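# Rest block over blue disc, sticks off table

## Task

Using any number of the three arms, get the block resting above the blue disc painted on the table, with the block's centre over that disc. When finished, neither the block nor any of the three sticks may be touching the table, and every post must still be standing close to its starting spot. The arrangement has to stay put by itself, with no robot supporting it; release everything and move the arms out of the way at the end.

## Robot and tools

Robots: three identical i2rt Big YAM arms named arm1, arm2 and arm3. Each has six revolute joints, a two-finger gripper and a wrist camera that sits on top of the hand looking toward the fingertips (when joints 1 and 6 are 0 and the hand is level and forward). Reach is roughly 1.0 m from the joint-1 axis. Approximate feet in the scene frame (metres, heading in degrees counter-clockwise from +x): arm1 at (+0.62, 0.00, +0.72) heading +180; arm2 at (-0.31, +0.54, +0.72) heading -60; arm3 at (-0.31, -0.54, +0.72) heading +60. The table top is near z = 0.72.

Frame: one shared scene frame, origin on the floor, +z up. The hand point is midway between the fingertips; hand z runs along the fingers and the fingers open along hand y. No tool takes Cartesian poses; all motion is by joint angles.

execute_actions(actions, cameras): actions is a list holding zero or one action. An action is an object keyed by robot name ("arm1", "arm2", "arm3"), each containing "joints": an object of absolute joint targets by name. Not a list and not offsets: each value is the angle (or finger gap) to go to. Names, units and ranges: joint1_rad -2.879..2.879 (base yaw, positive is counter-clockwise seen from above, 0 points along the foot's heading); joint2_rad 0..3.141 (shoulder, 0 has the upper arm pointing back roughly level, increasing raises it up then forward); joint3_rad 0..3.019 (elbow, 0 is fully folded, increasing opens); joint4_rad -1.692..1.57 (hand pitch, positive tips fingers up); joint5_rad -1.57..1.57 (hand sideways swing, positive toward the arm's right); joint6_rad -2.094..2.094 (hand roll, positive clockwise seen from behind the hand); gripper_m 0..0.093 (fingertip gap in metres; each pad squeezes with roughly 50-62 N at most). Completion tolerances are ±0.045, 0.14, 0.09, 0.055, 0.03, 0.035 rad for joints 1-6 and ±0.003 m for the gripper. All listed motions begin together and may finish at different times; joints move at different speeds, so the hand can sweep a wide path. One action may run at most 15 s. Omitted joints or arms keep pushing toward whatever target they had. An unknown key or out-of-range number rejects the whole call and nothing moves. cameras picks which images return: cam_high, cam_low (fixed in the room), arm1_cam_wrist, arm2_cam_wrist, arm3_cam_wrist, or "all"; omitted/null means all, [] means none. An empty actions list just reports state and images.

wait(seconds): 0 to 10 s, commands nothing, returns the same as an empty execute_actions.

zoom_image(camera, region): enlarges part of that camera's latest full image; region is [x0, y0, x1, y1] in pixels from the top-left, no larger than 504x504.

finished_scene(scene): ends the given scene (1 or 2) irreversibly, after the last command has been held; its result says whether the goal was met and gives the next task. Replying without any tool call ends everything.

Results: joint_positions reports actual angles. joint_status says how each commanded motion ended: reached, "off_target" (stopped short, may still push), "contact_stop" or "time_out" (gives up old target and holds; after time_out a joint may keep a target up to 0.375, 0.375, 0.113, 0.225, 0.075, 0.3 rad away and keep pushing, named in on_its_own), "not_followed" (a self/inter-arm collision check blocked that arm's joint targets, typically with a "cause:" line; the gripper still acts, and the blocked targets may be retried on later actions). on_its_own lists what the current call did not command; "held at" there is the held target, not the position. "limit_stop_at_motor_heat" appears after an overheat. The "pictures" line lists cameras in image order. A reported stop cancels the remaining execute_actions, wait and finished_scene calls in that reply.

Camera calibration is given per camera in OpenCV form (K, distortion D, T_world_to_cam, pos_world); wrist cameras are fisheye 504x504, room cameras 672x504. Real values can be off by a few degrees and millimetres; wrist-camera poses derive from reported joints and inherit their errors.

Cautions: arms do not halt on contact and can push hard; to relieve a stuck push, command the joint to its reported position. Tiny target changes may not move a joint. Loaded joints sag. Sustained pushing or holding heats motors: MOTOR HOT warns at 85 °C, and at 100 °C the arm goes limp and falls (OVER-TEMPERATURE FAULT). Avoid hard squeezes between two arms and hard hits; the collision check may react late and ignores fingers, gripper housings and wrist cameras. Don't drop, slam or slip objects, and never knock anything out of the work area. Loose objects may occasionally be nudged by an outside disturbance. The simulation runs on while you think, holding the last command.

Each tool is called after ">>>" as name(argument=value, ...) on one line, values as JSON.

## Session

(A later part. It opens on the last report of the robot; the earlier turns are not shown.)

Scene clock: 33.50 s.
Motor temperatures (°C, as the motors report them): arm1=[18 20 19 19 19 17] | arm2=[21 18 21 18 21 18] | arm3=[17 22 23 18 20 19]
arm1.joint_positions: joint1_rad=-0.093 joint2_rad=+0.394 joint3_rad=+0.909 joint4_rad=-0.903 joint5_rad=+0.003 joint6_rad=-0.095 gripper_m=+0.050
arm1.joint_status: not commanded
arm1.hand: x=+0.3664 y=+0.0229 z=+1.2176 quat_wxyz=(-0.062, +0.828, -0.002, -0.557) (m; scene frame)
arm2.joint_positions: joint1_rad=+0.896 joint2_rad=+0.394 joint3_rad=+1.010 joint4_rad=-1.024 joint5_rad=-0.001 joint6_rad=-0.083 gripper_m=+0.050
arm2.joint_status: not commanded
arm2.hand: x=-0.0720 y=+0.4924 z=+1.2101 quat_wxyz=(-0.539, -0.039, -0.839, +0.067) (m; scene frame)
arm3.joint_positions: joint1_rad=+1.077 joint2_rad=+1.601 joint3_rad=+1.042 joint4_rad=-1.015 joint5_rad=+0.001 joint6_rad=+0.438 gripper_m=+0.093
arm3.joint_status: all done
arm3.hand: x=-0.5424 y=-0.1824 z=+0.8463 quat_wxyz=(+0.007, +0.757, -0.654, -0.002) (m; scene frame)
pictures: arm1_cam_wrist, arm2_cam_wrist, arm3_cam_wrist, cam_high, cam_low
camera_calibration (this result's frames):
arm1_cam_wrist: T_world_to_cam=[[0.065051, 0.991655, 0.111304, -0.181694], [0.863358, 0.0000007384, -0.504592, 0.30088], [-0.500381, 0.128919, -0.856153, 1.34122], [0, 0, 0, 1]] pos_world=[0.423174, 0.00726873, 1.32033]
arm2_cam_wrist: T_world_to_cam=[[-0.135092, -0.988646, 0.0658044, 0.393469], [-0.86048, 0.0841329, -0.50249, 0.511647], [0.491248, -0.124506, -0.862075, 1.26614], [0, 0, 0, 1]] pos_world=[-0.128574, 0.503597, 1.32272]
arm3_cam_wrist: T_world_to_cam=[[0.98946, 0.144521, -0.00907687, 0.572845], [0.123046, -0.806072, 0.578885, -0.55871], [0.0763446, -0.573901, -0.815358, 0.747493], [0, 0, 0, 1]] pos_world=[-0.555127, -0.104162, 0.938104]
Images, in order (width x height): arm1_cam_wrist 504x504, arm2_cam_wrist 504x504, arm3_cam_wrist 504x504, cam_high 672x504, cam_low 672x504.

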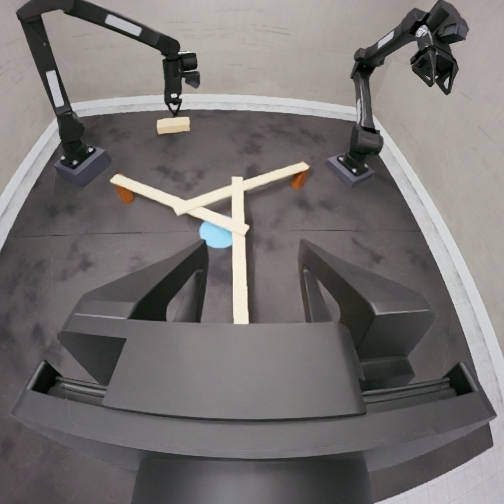

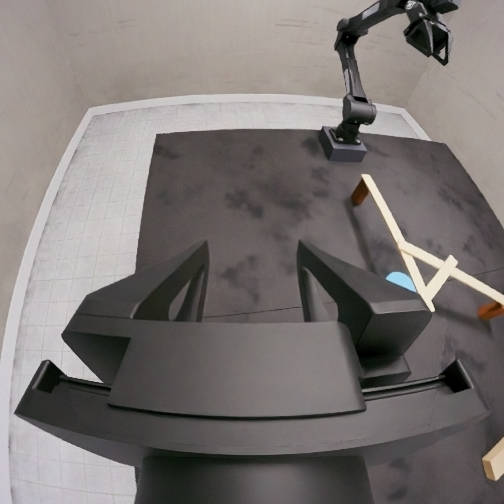

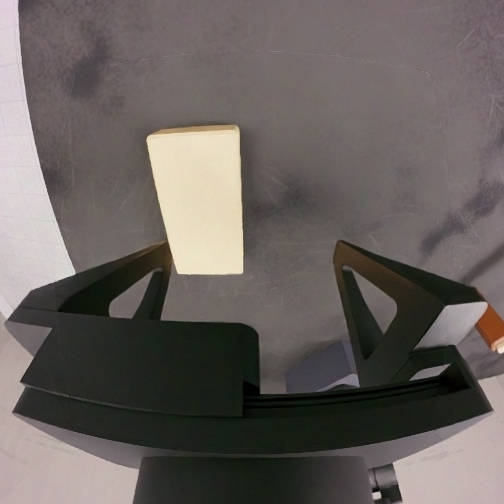

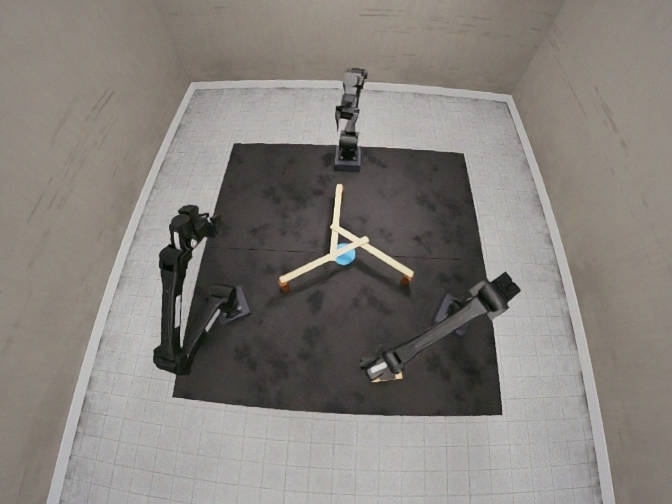

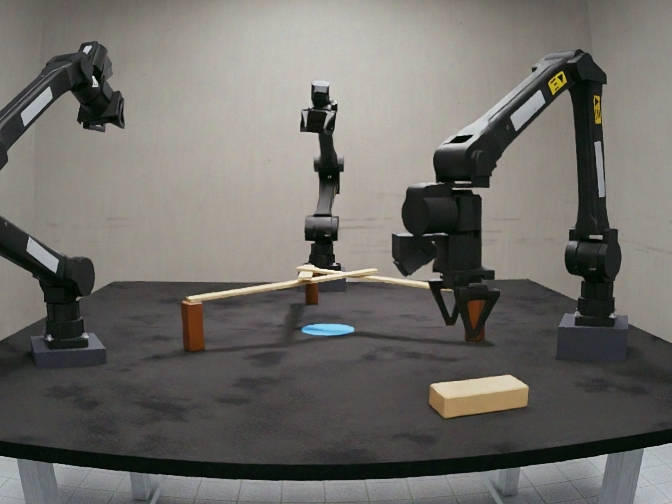

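>>> execute_actions(actions=[{"arm3":{"joints":{"joint1_rad":1.16,"joint6_rad":0.535,"joint2_rad":1.68,"joint3_rad":1.01,"joint4_rad":-0.88}}}], cameras=["arm3_cam_wrist"])

Scene clock: 35.17 s.
Motor temperatures (°C, as the motors report them): arm1=[18 20 20 19 19 17] | arm2=[21 18 21 18 21 18] | arm3=[17 22 23 18 20 19]
arm1.joint_positions: joint1_rad=-0.093 joint2_rad=+0.394 joint3_rad=+0.909 joint4_rad=-0.903 joint5_rad=+0.003 joint6_rad=-0.095 gripper_m=+0.050
arm1.joint_status: not commanded
arm1.hand: x=+0.3664 y=+0.0229 z=+1.2176 quat_wxyz=(-0.062, +0.828, -0.002, -0.557) (m; scene frame)
arm2.joint_positions: joint1_rad=+0.896 joint2_rad=+0.394 joint3_rad=+1.010 joint4_rad=-1.024 joint5_rad=-0.001 joint6_rad=-0.083 gripper_m=+0.050
arm2.joint_status: not commanded
arm2.hand: x=-0.0720 y=+0.4924 z=+1.2101 quat_wxyz=(-0.539, -0.039, -0.839, +0.067) (m; scene frame)
arm3.joint_positions: joint1_rad=+1.166 joint2_rad=+1.689 joint3_rad=+1.005 joint4_rad=-0.898 joint5_rad=+0.001 joint6_rad=+0.522 gripper_m=+0.093
arm3.joint_status: all done
arm3.hand: x=-0.5757 y=-0.2021 z=+0.8001 quat_wxyz=(+0.007, +0.758, -0.652, +0.001) (m; scene frame)
pictures: arm3_cam_wrist
camera_calibration (this result's frames):
arm3_cam_wrist: T_world_to_cam=[[0.988806, 0.149106, -0.0054306, 0.605795], [0.124223, -0.802537, 0.583527, -0.546067], [0.0826491, -0.577669, -0.812076, 0.701194], [0, 0, 0, 1]] pos_world=[-0.589133, -0.123508, 0.891357]
Images, in order (width x height): arm3_cam_wrist 504x504.

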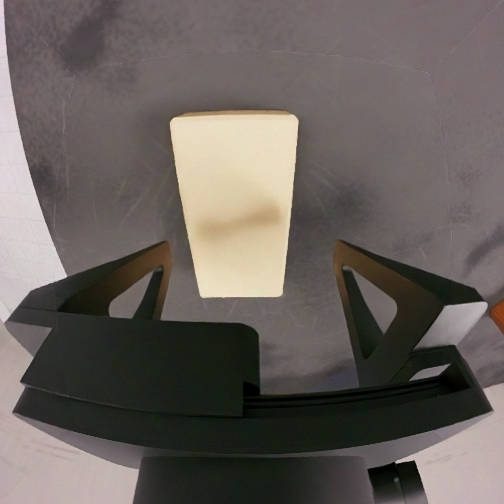

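>>> execute_actions(actions=[{"arm3":{"joints":{"joint1_rad":1.17,"joint2_rad":1.8,"joint4_rad":-0.75}}}], cameras=["arm3_cam_wrist"])

>>> execute_actions(actions=[{"arm3":{"joints":{"gripper_m":0}}}], cameras=["cam_low"])

>>> execute_actions(actions=[{"arm3":{"joints":{"joint2_rad":1.5,"joint3_rad":1.2,"joint4_rad":-1.2}}}], cameras=["cam_low"])

Scene clock: 36.57 s.
Motor temperatures (°C, as the motors report them): arm1=[18 20 20 19 19 17] | arm2=[21 18 21 18 21 18] | arm3=[17 22 23 18 20 19]
arm1.joint_positions: joint1_rad=-0.093 joint2_rad=+0.394 joint3_rad=+0.909 joint4_rad=-0.903 joint5_rad=+0.003 joint6_rad=-0.095 gripper_m=+0.050
arm1.joint_status: not commanded
arm1.hand: x=+0.3664 y=+0.0229 z=+1.2176 quat_wxyz=(-0.062, +0.828, -0.002, -0.557) (m; scene frame)
arm2.joint_positions: joint1_rad=+0.896 joint2_rad=+0.394 joint3_rad=+1.010 joint4_rad=-1.024 joint5_rad=-0.001 joint6_rad=-0.083 gripper_m=+0.050
arm2.joint_status: not commanded
arm2.hand: x=-0.0720 y=+0.4924 z=+1.2101 quat_wxyz=(-0.539, -0.039, -0.839, +0.067) (m; scene frame)
arm3.joint_positions: joint1_rad=+1.166 joint2_rad=+1.813 joint3_rad=+1.005 joint4_rad=-0.767 joint5_rad=+0.001 joint6_rad=+0.523 gripper_m=+0.093
arm3.joint_status: all done
arm3.hand: x=-0.5852 y=-0.1914 z=+0.7485 quat_wxyz=(+0.006, +0.758, -0.652, -0.002) (m; scene frame)
pictures: arm3_cam_wrist
camera_calibration (this result's frames):
arm3_cam_wrist: T_world_to_cam=[[0.988849, 0.148678, -0.00847646, 0.615524], [0.126056, -0.805369, 0.579216, -0.502399], [0.0792899, -0.573826, -0.81513, 0.667379], [0, 0, 0, 1]] pos_world=[-0.598246, -0.113171, 0.840216]
Images, in order (width x height): arm3_cam_wrist 504x504.

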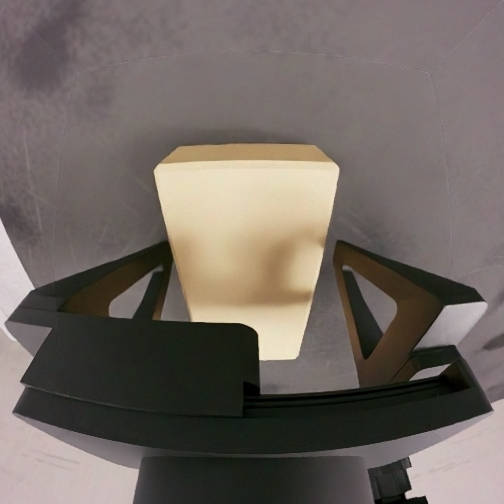

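Scene clock: 37.27 s.
Motor temperatures (°C, as the motors report them): arm1=[18 20 20 19 19 17] | arm2=[21 18 22 18 21 18] | arm3=[17 22 23 18 20 19]
arm1.joint_positions: joint1_rad=-0.093 joint2_rad=+0.394 joint3_rad=+0.909 joint4_rad=-0.903 joint5_rad=+0.003 joint6_rad=-0.095 gripper_m=+0.050
arm1.joint_status: not commanded
arm1.hand: x=+0.3664 y=+0.0229 z=+1.2176 quat_wxyz=(-0.062, +0.828, -0.002, -0.557) (m; scene frame)
arm2.joint_positions: joint1_rad=+0.896 joint2_rad=+0.394 joint3_rad=+1.010 joint4_rad=-1.024 joint5_rad=-0.001 joint6_rad=-0.083 gripper_m=+0.050
arm2.joint_status: not commanded
arm2.hand: x=-0.0720 y=+0.4924 z=+1.2101 quat_wxyz=(-0.539, -0.039, -0.839, +0.067) (m; scene frame)
arm3.joint_positions: joint1_rad=+1.166 joint2_rad=+1.813 joint3_rad=+1.005 joint4_rad=-0.766 joint5_rad=+0.001 joint6_rad=+0.524 gripper_m=+0.069
arm3.joint_status: gripper_m off_target (ended at +0.069, target +0.000)
arm3.hand: x=-0.5855 y=-0.1912 z=+0.7485 quat_wxyz=(+0.006, +0.758, -0.652, -0.002) (m; scene frame)
pictures: cam_low
Images, in order (width x height): cam_low 672x504.

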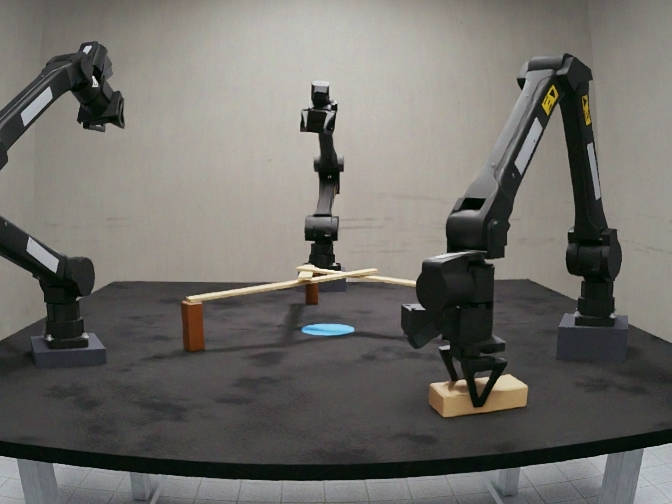

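Scene clock: 38.57 s.
Motor temperatures (°C, as the motors report them): arm1=[18 19 20 19 19 17] | arm2=[21 18 22 18 21 18] | arm3=[17 22 23 18 20 19]
arm1.joint_positions: joint1_rad=-0.093 joint2_rad=+0.394 joint3_rad=+0.909 joint4_rad=-0.903 joint5_rad=+0.003 joint6_rad=-0.095 gripper_m=+0.050
arm1.joint_status: not commanded
arm1.hand: x=+0.3664 y=+0.0229 z=+1.2176 quat_wxyz=(-0.062, +0.828, -0.002, -0.557) (m; scene frame)
arm2.joint_positions: joint1_rad=+0.896 joint2_rad=+0.394 joint3_rad=+1.010 joint4_rad=-1.024 joint5_rad=-0.001 joint6_rad=-0.083 gripper_m=+0.050
arm2.joint_status: not commanded
arm2.hand: x=-0.0720 y=+0.4924 z=+1.2101 quat_wxyz=(-0.539, -0.039, -0.839, +0.067) (m; scene frame)
arm3.joint_positions: joint1_rad=+1.166 joint2_rad=+1.512 joint3_rad=+1.172 joint4_rad=-1.185 joint5_rad=+0.001 joint6_rad=+0.524 gripper_m=+0.069
arm3.joint_status: all done
arm3.hand: x=-0.5810 y=-0.1928 z=+0.9280 quat_wxyz=(+0.002, +0.757, -0.652, -0.026) (m; scene frame)
pictures: cam_low
Images, in order (width x height): cam_low 672x504.

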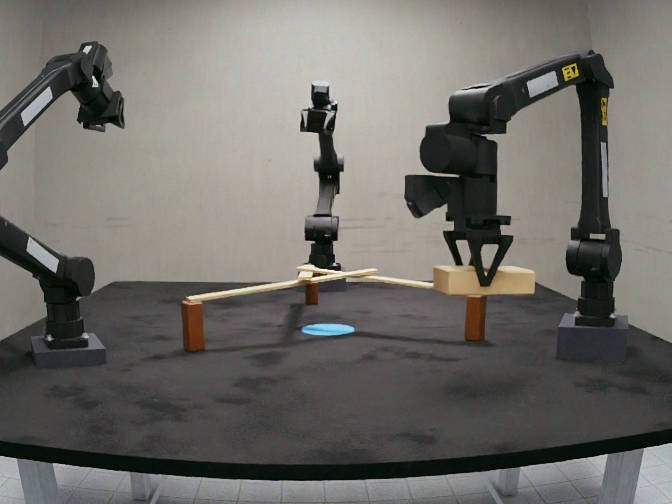

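>>> execute_actions(actions=[{"arm3":{"joints":{"joint1_rad":-0.04,"joint6_rad":0,"joint2_rad":1.85,"joint3_rad":1.86,"joint4_rad":-1.34}}}], cameras=[])

>>> execute_actions(actions=[{"arm3":{"joints":{"joint2_rad":2.03}}}])

Scene clock: 41.20 s.
Motor temperatures (°C, as the motors report them): arm1=[18 19 20 19 19 17] | arm2=[21 18 22 18 21 18] | arm3=[17 22 24 18 20 19]
arm1.joint_positions: joint1_rad=-0.093 joint2_rad=+0.394 joint3_rad=+0.909 joint4_rad=-0.903 joint5_rad=+0.003 joint6_rad=-0.095 gripper_m=+0.050
arm1.joint_status: not commanded
arm1.hand: x=+0.3664 y=+0.0229 z=+1.2176 quat_wxyz=(-0.062, +0.828, -0.002, -0.557) (m; scene frame)
arm2.joint_positions: joint1_rad=+0.896 joint2_rad=+0.394 joint3_rad=+1.010 joint4_rad=-1.024 joint5_rad=-0.001 joint6_rad=-0.083 gripper_m=+0.050
arm2.joint_status: not commanded
arm2.hand: x=-0.0720 y=+0.4924 z=+1.2101 quat_wxyz=(-0.539, -0.039, -0.839, +0.067) (m; scene frame)
arm3.joint_positions: joint1_rad=-0.039 joint2_rad=+1.891 joint3_rad=+1.814 joint4_rad=-1.325 joint5_rad=+0.002 joint6_rad=+0.012 gripper_m=+0.069
arm3.joint_status: all done
arm3.hand: x=+0.0116 y=+0.0045 z=+0.9758 quat_wxyz=(-0.066, +0.489, -0.869, -0.042) (m; scene frame)
pictures: none
No camera images: the call's "cameras" was empty. Leave "cameras" out to get every camera's image.

Scene clock: 42.23 s.
Motor temperatures (°C, as the motors report them): arm1=[18 19 20 19 19 17] | arm2=[21 18 22 18 21 18] | arm3=[17 23 24 18 20 19]
arm1.joint_positions: joint1_rad=-0.093 joint2_rad=+0.394 joint3_rad=+0.909 joint4_rad=-0.903 joint5_rad=+0.003 joint6_rad=-0.095 gripper_m=+0.050
arm1.joint_status: not commanded
arm1.hand: x=+0.3664 y=+0.0229 z=+1.2176 quat_wxyz=(-0.062, +0.828, -0.002, -0.557) (m; scene frame)
arm2.joint_positions: joint1_rad=+0.896 joint2_rad=+0.394 joint3_rad=+1.010 joint4_rad=-1.024 joint5_rad=-0.001 joint6_rad=-0.083 gripper_m=+0.050
arm2.joint_status: not commanded
arm2.hand: x=-0.0720 y=+0.4924 z=+1.2101 quat_wxyz=(-0.539, -0.039, -0.839, +0.067) (m; scene frame)
arm3.joint_positions: joint1_rad=-0.038 joint2_rad=+2.043 joint3_rad=+1.827 joint4_rad=-1.332 joint5_rad=+0.003 joint6_rad=+0.012 gripper_m=+0.069
arm3.joint_status: all done
arm3.hand: x=+0.0128 y=+0.0093 z=+0.8880 quat_wxyz=(-0.003, +0.492, -0.871, -0.006) (m; scene frame)
pictures: arm1_cam_wrist, arm2_cam_wrist, arm3_cam_wrist, cam_high, cam_low
camera_calibration (this result's frames):
arm1_cam_wrist: T_world_to_cam=[[0.065051, 0.991655, 0.111304, -0.181694], [0.863358, 0.0000007384, -0.504592, 0.30088], [-0.500381, 0.128919, -0.856153, 1.34122], [0, 0, 0, 1]] pos_world=[0.423174, 0.00726873, 1.32033]
arm2_cam_wrist: T_world_to_cam=[[-0.135092, -0.988646, 0.0658044, 0.393469], [-0.86048, 0.0841329, -0.50249, 0.511647], [0.491248, -0.124506, -0.862075, 1.26614], [0, 0, 0, 1]] pos_world=[-0.128574, 0.503597, 1.32272]
arm3_cam_wrist: T_world_to_cam=[[0.855816, -0.517269, -0.00336467, -0.00106763], [-0.425105, -0.707008, 0.565177, -0.478438], [-0.294727, -0.482257, -0.824963, 0.861486], [0, 0, 0, 1]] pos_world=[0.0514307, 0.076646, 0.981093]
Images, in order (width x height): arm1_cam_wrist 504x504, arm2_cam_wrist 504x504, arm3_cam_wrist 504x504, cam_high 672x504, cam_low 672x504.

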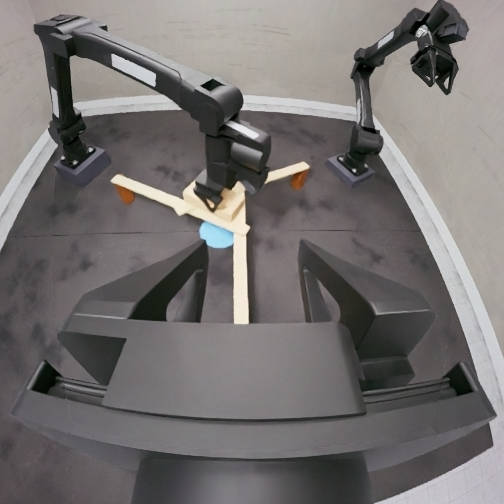

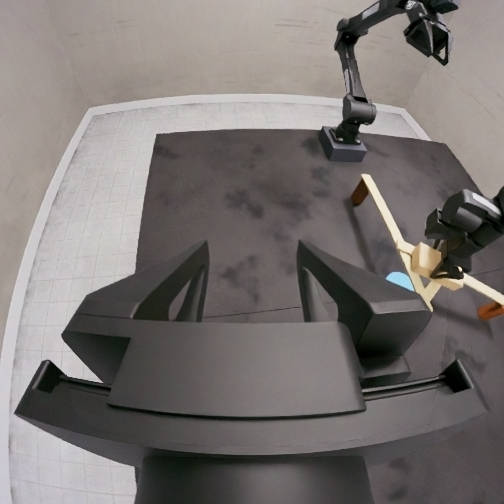

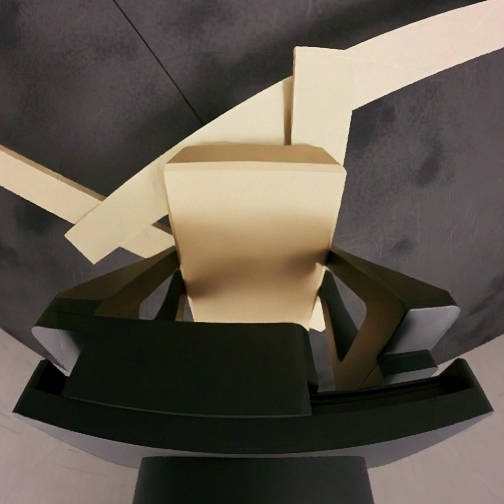

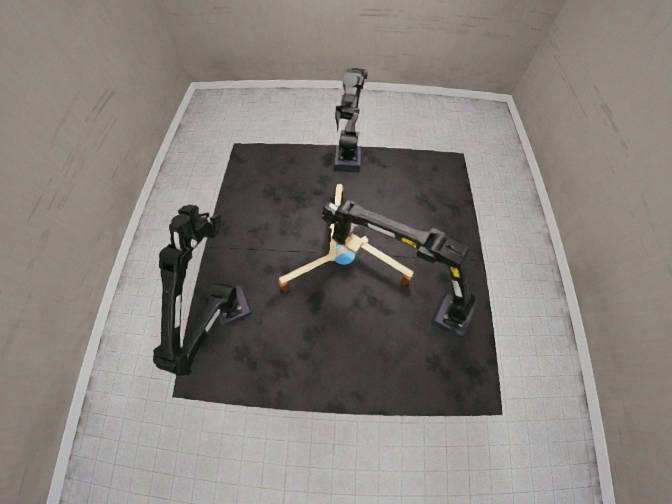

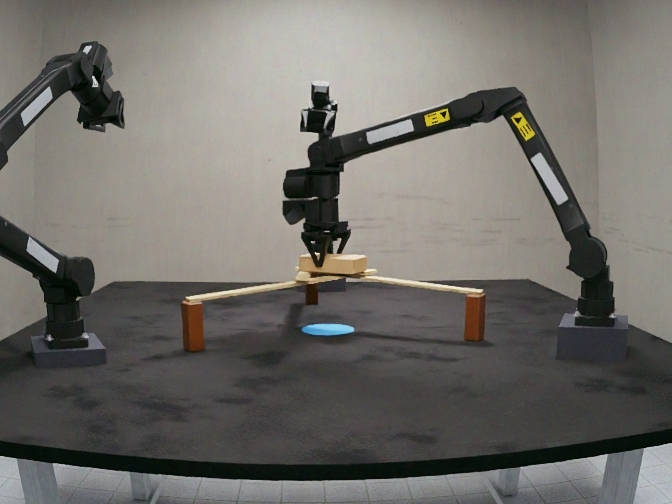

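>>> execute_actions(actions=[{"arm3":{"joints":{"joint2_rad":2.06}}}], cameras=["cam_low"])

>>> execute_actions(actions=[{"arm3":{"joints":{"gripper_m":0.085}}}], cameras=[])

>>> execute_actions(actions=[{"arm3":{"joints":{"joint2_rad":1.3}}}], cameras=["cam_low","cam_high"])

Scene clock: 43.67 s.
Motor temperatures (°C, as the motors report them): arm1=[18 19 20 19 19 17] | arm2=[21 18 22 18 21 18] | arm3=[17 23 25 18 20 19]
arm1.joint_positions: joint1_rad=-0.093 joint2_rad=+0.394 joint3_rad=+0.909 joint4_rad=-0.903 joint5_rad=+0.003 joint6_rad=-0.095 gripper_m=+0.050
arm1.joint_status: not commanded
arm1.hand: x=+0.3664 y=+0.0229 z=+1.2176 quat_wxyz=(-0.062, +0.828, -0.002, -0.557) (m; scene frame)
arm2.joint_positions: joint1_rad=+0.896 joint2_rad=+0.394 joint3_rad=+1.010 joint4_rad=-1.024 joint5_rad=-0.001 joint6_rad=-0.083 gripper_m=+0.050
arm2.joint_status: not commanded
arm2.hand: x=-0.0720 y=+0.4924 z=+1.2101 quat_wxyz=(-0.539, -0.039, -0.839, +0.067) (m; scene frame)
arm3.joint_positions: joint1_rad=-0.038 joint2_rad=+2.053 joint3_rad=+1.827 joint4_rad=-1.332 joint5_rad=+0.003 joint6_rad=+0.012 gripper_m=+0.069
arm3.joint_status: all done
arm3.hand: x=+0.0126 y=+0.0090 z=+0.8822 quat_wxyz=(+0.001, +0.492, -0.871, -0.003) (m; scene frame)
pictures: cam_low
Images, in order (width x height): cam_low 672x504.

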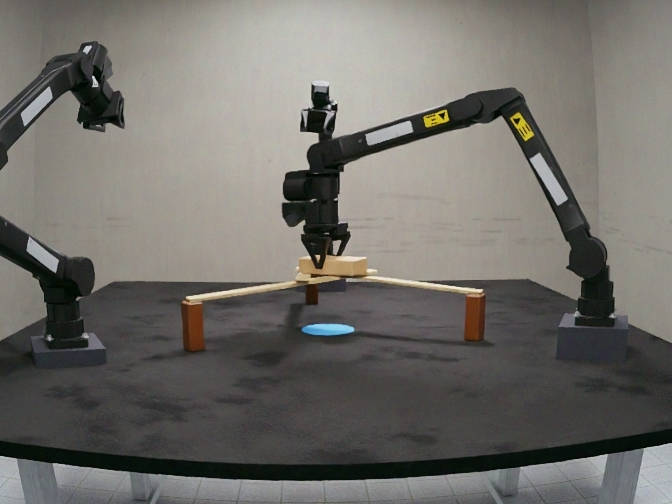

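Scene clock: 44.37 s.
Motor temperatures (°C, as the motors report them): arm1=[18 19 20 19 19 17] | arm2=[21 18 22 18 21 18] | arm3=[17 23 25 18 20 19]
arm1.joint_positions: joint1_rad=-0.093 joint2_rad=+0.394 joint3_rad=+0.909 joint4_rad=-0.903 joint5_rad=+0.003 joint6_rad=-0.095 gripper_m=+0.050
arm1.joint_status: not commanded
arm1.hand: x=+0.3664 y=+0.0229 z=+1.2176 quat_wxyz=(-0.062, +0.828, -0.002, -0.557) (m; scene frame)
arm2.joint_positions: joint1_rad=+0.896 joint2_rad=+0.394 joint3_rad=+1.010 joint4_rad=-1.024 joint5_rad=-0.001 joint6_rad=-0.083 gripper_m=+0.050
arm2.joint_status: not commanded
arm2.hand: x=-0.0720 y=+0.4924 z=+1.2101 quat_wxyz=(-0.539, -0.039, -0.839, +0.067) (m; scene frame)
arm3.joint_positions: joint1_rad=-0.038 joint2_rad=+2.054 joint3_rad=+1.827 joint4_rad=-1.332 joint5_rad=+0.003 joint6_rad=+0.012 gripper_m=+0.085
arm3.joint_status: all done
arm3.hand: x=+0.0125 y=+0.0090 z=+0.8815 quat_wxyz=(+0.001, +0.492, -0.871, -0.003) (m; scene frame)
pictures: none
No camera images: the call's "cameras" was empty. Leave "cameras" out to get every camera's image.

Scene clock: 46.20 s.
Motor temperatures (°C, as the motors report them): arm1=[18 19 20 19 19 17] | arm2=[21 18 22 18 21 18] | arm3=[17 23 25 18 20 19]
arm1.joint_positions: joint1_rad=-0.093 joint2_rad=+0.394 joint3_rad=+0.909 joint4_rad=-0.903 joint5_rad=+0.003 joint6_rad=-0.095 gripper_m=+0.050
arm1.joint_status: not commanded
arm1.hand: x=+0.3664 y=+0.0229 z=+1.2176 quat_wxyz=(-0.062, +0.828, -0.002, -0.557) (m; scene frame)
arm2.joint_positions: joint1_rad=+0.896 joint2_rad=+0.394 joint3_rad=+1.010 joint4_rad=-1.024 joint5_rad=-0.001 joint6_rad=-0.083 gripper_m=+0.050
arm2.joint_status: not commanded
arm2.hand: x=-0.0720 y=+0.4924 z=+1.2101 quat_wxyz=(-0.539, -0.039, -0.839, +0.067) (m; scene frame)
arm3.joint_positions: joint1_rad=-0.038 joint2_rad=+1.317 joint3_rad=+1.847 joint4_rad=-1.332 joint5_rad=+0.003 joint6_rad=+0.012 gripper_m=+0.085
arm3.joint_status: all done
arm3.hand: x=-0.0523 y=-0.1096 z=+1.3115 quat_wxyz=(-0.319, +0.455, -0.810, -0.188) (m; scene frame)
pictures: cam_high, cam_low
Images, in order (width x height): cam_high 672x504, cam_low 672x504.

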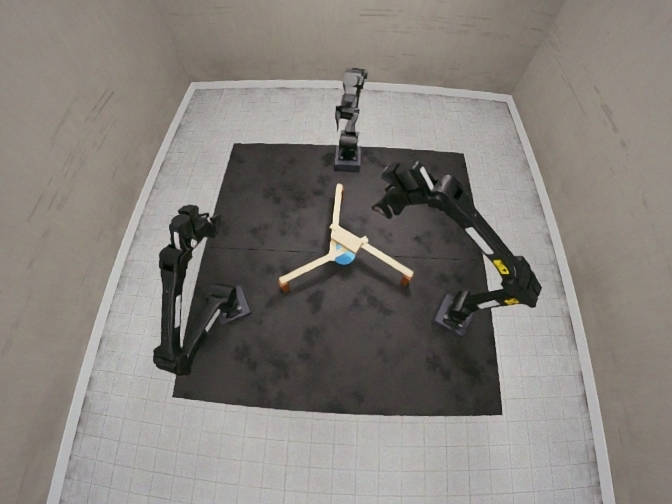

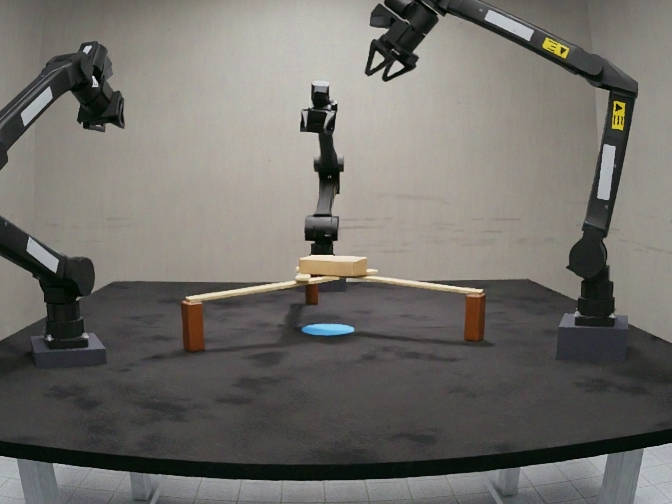

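>>> finished_scene(scene=1)

The scene is finished: the task was done.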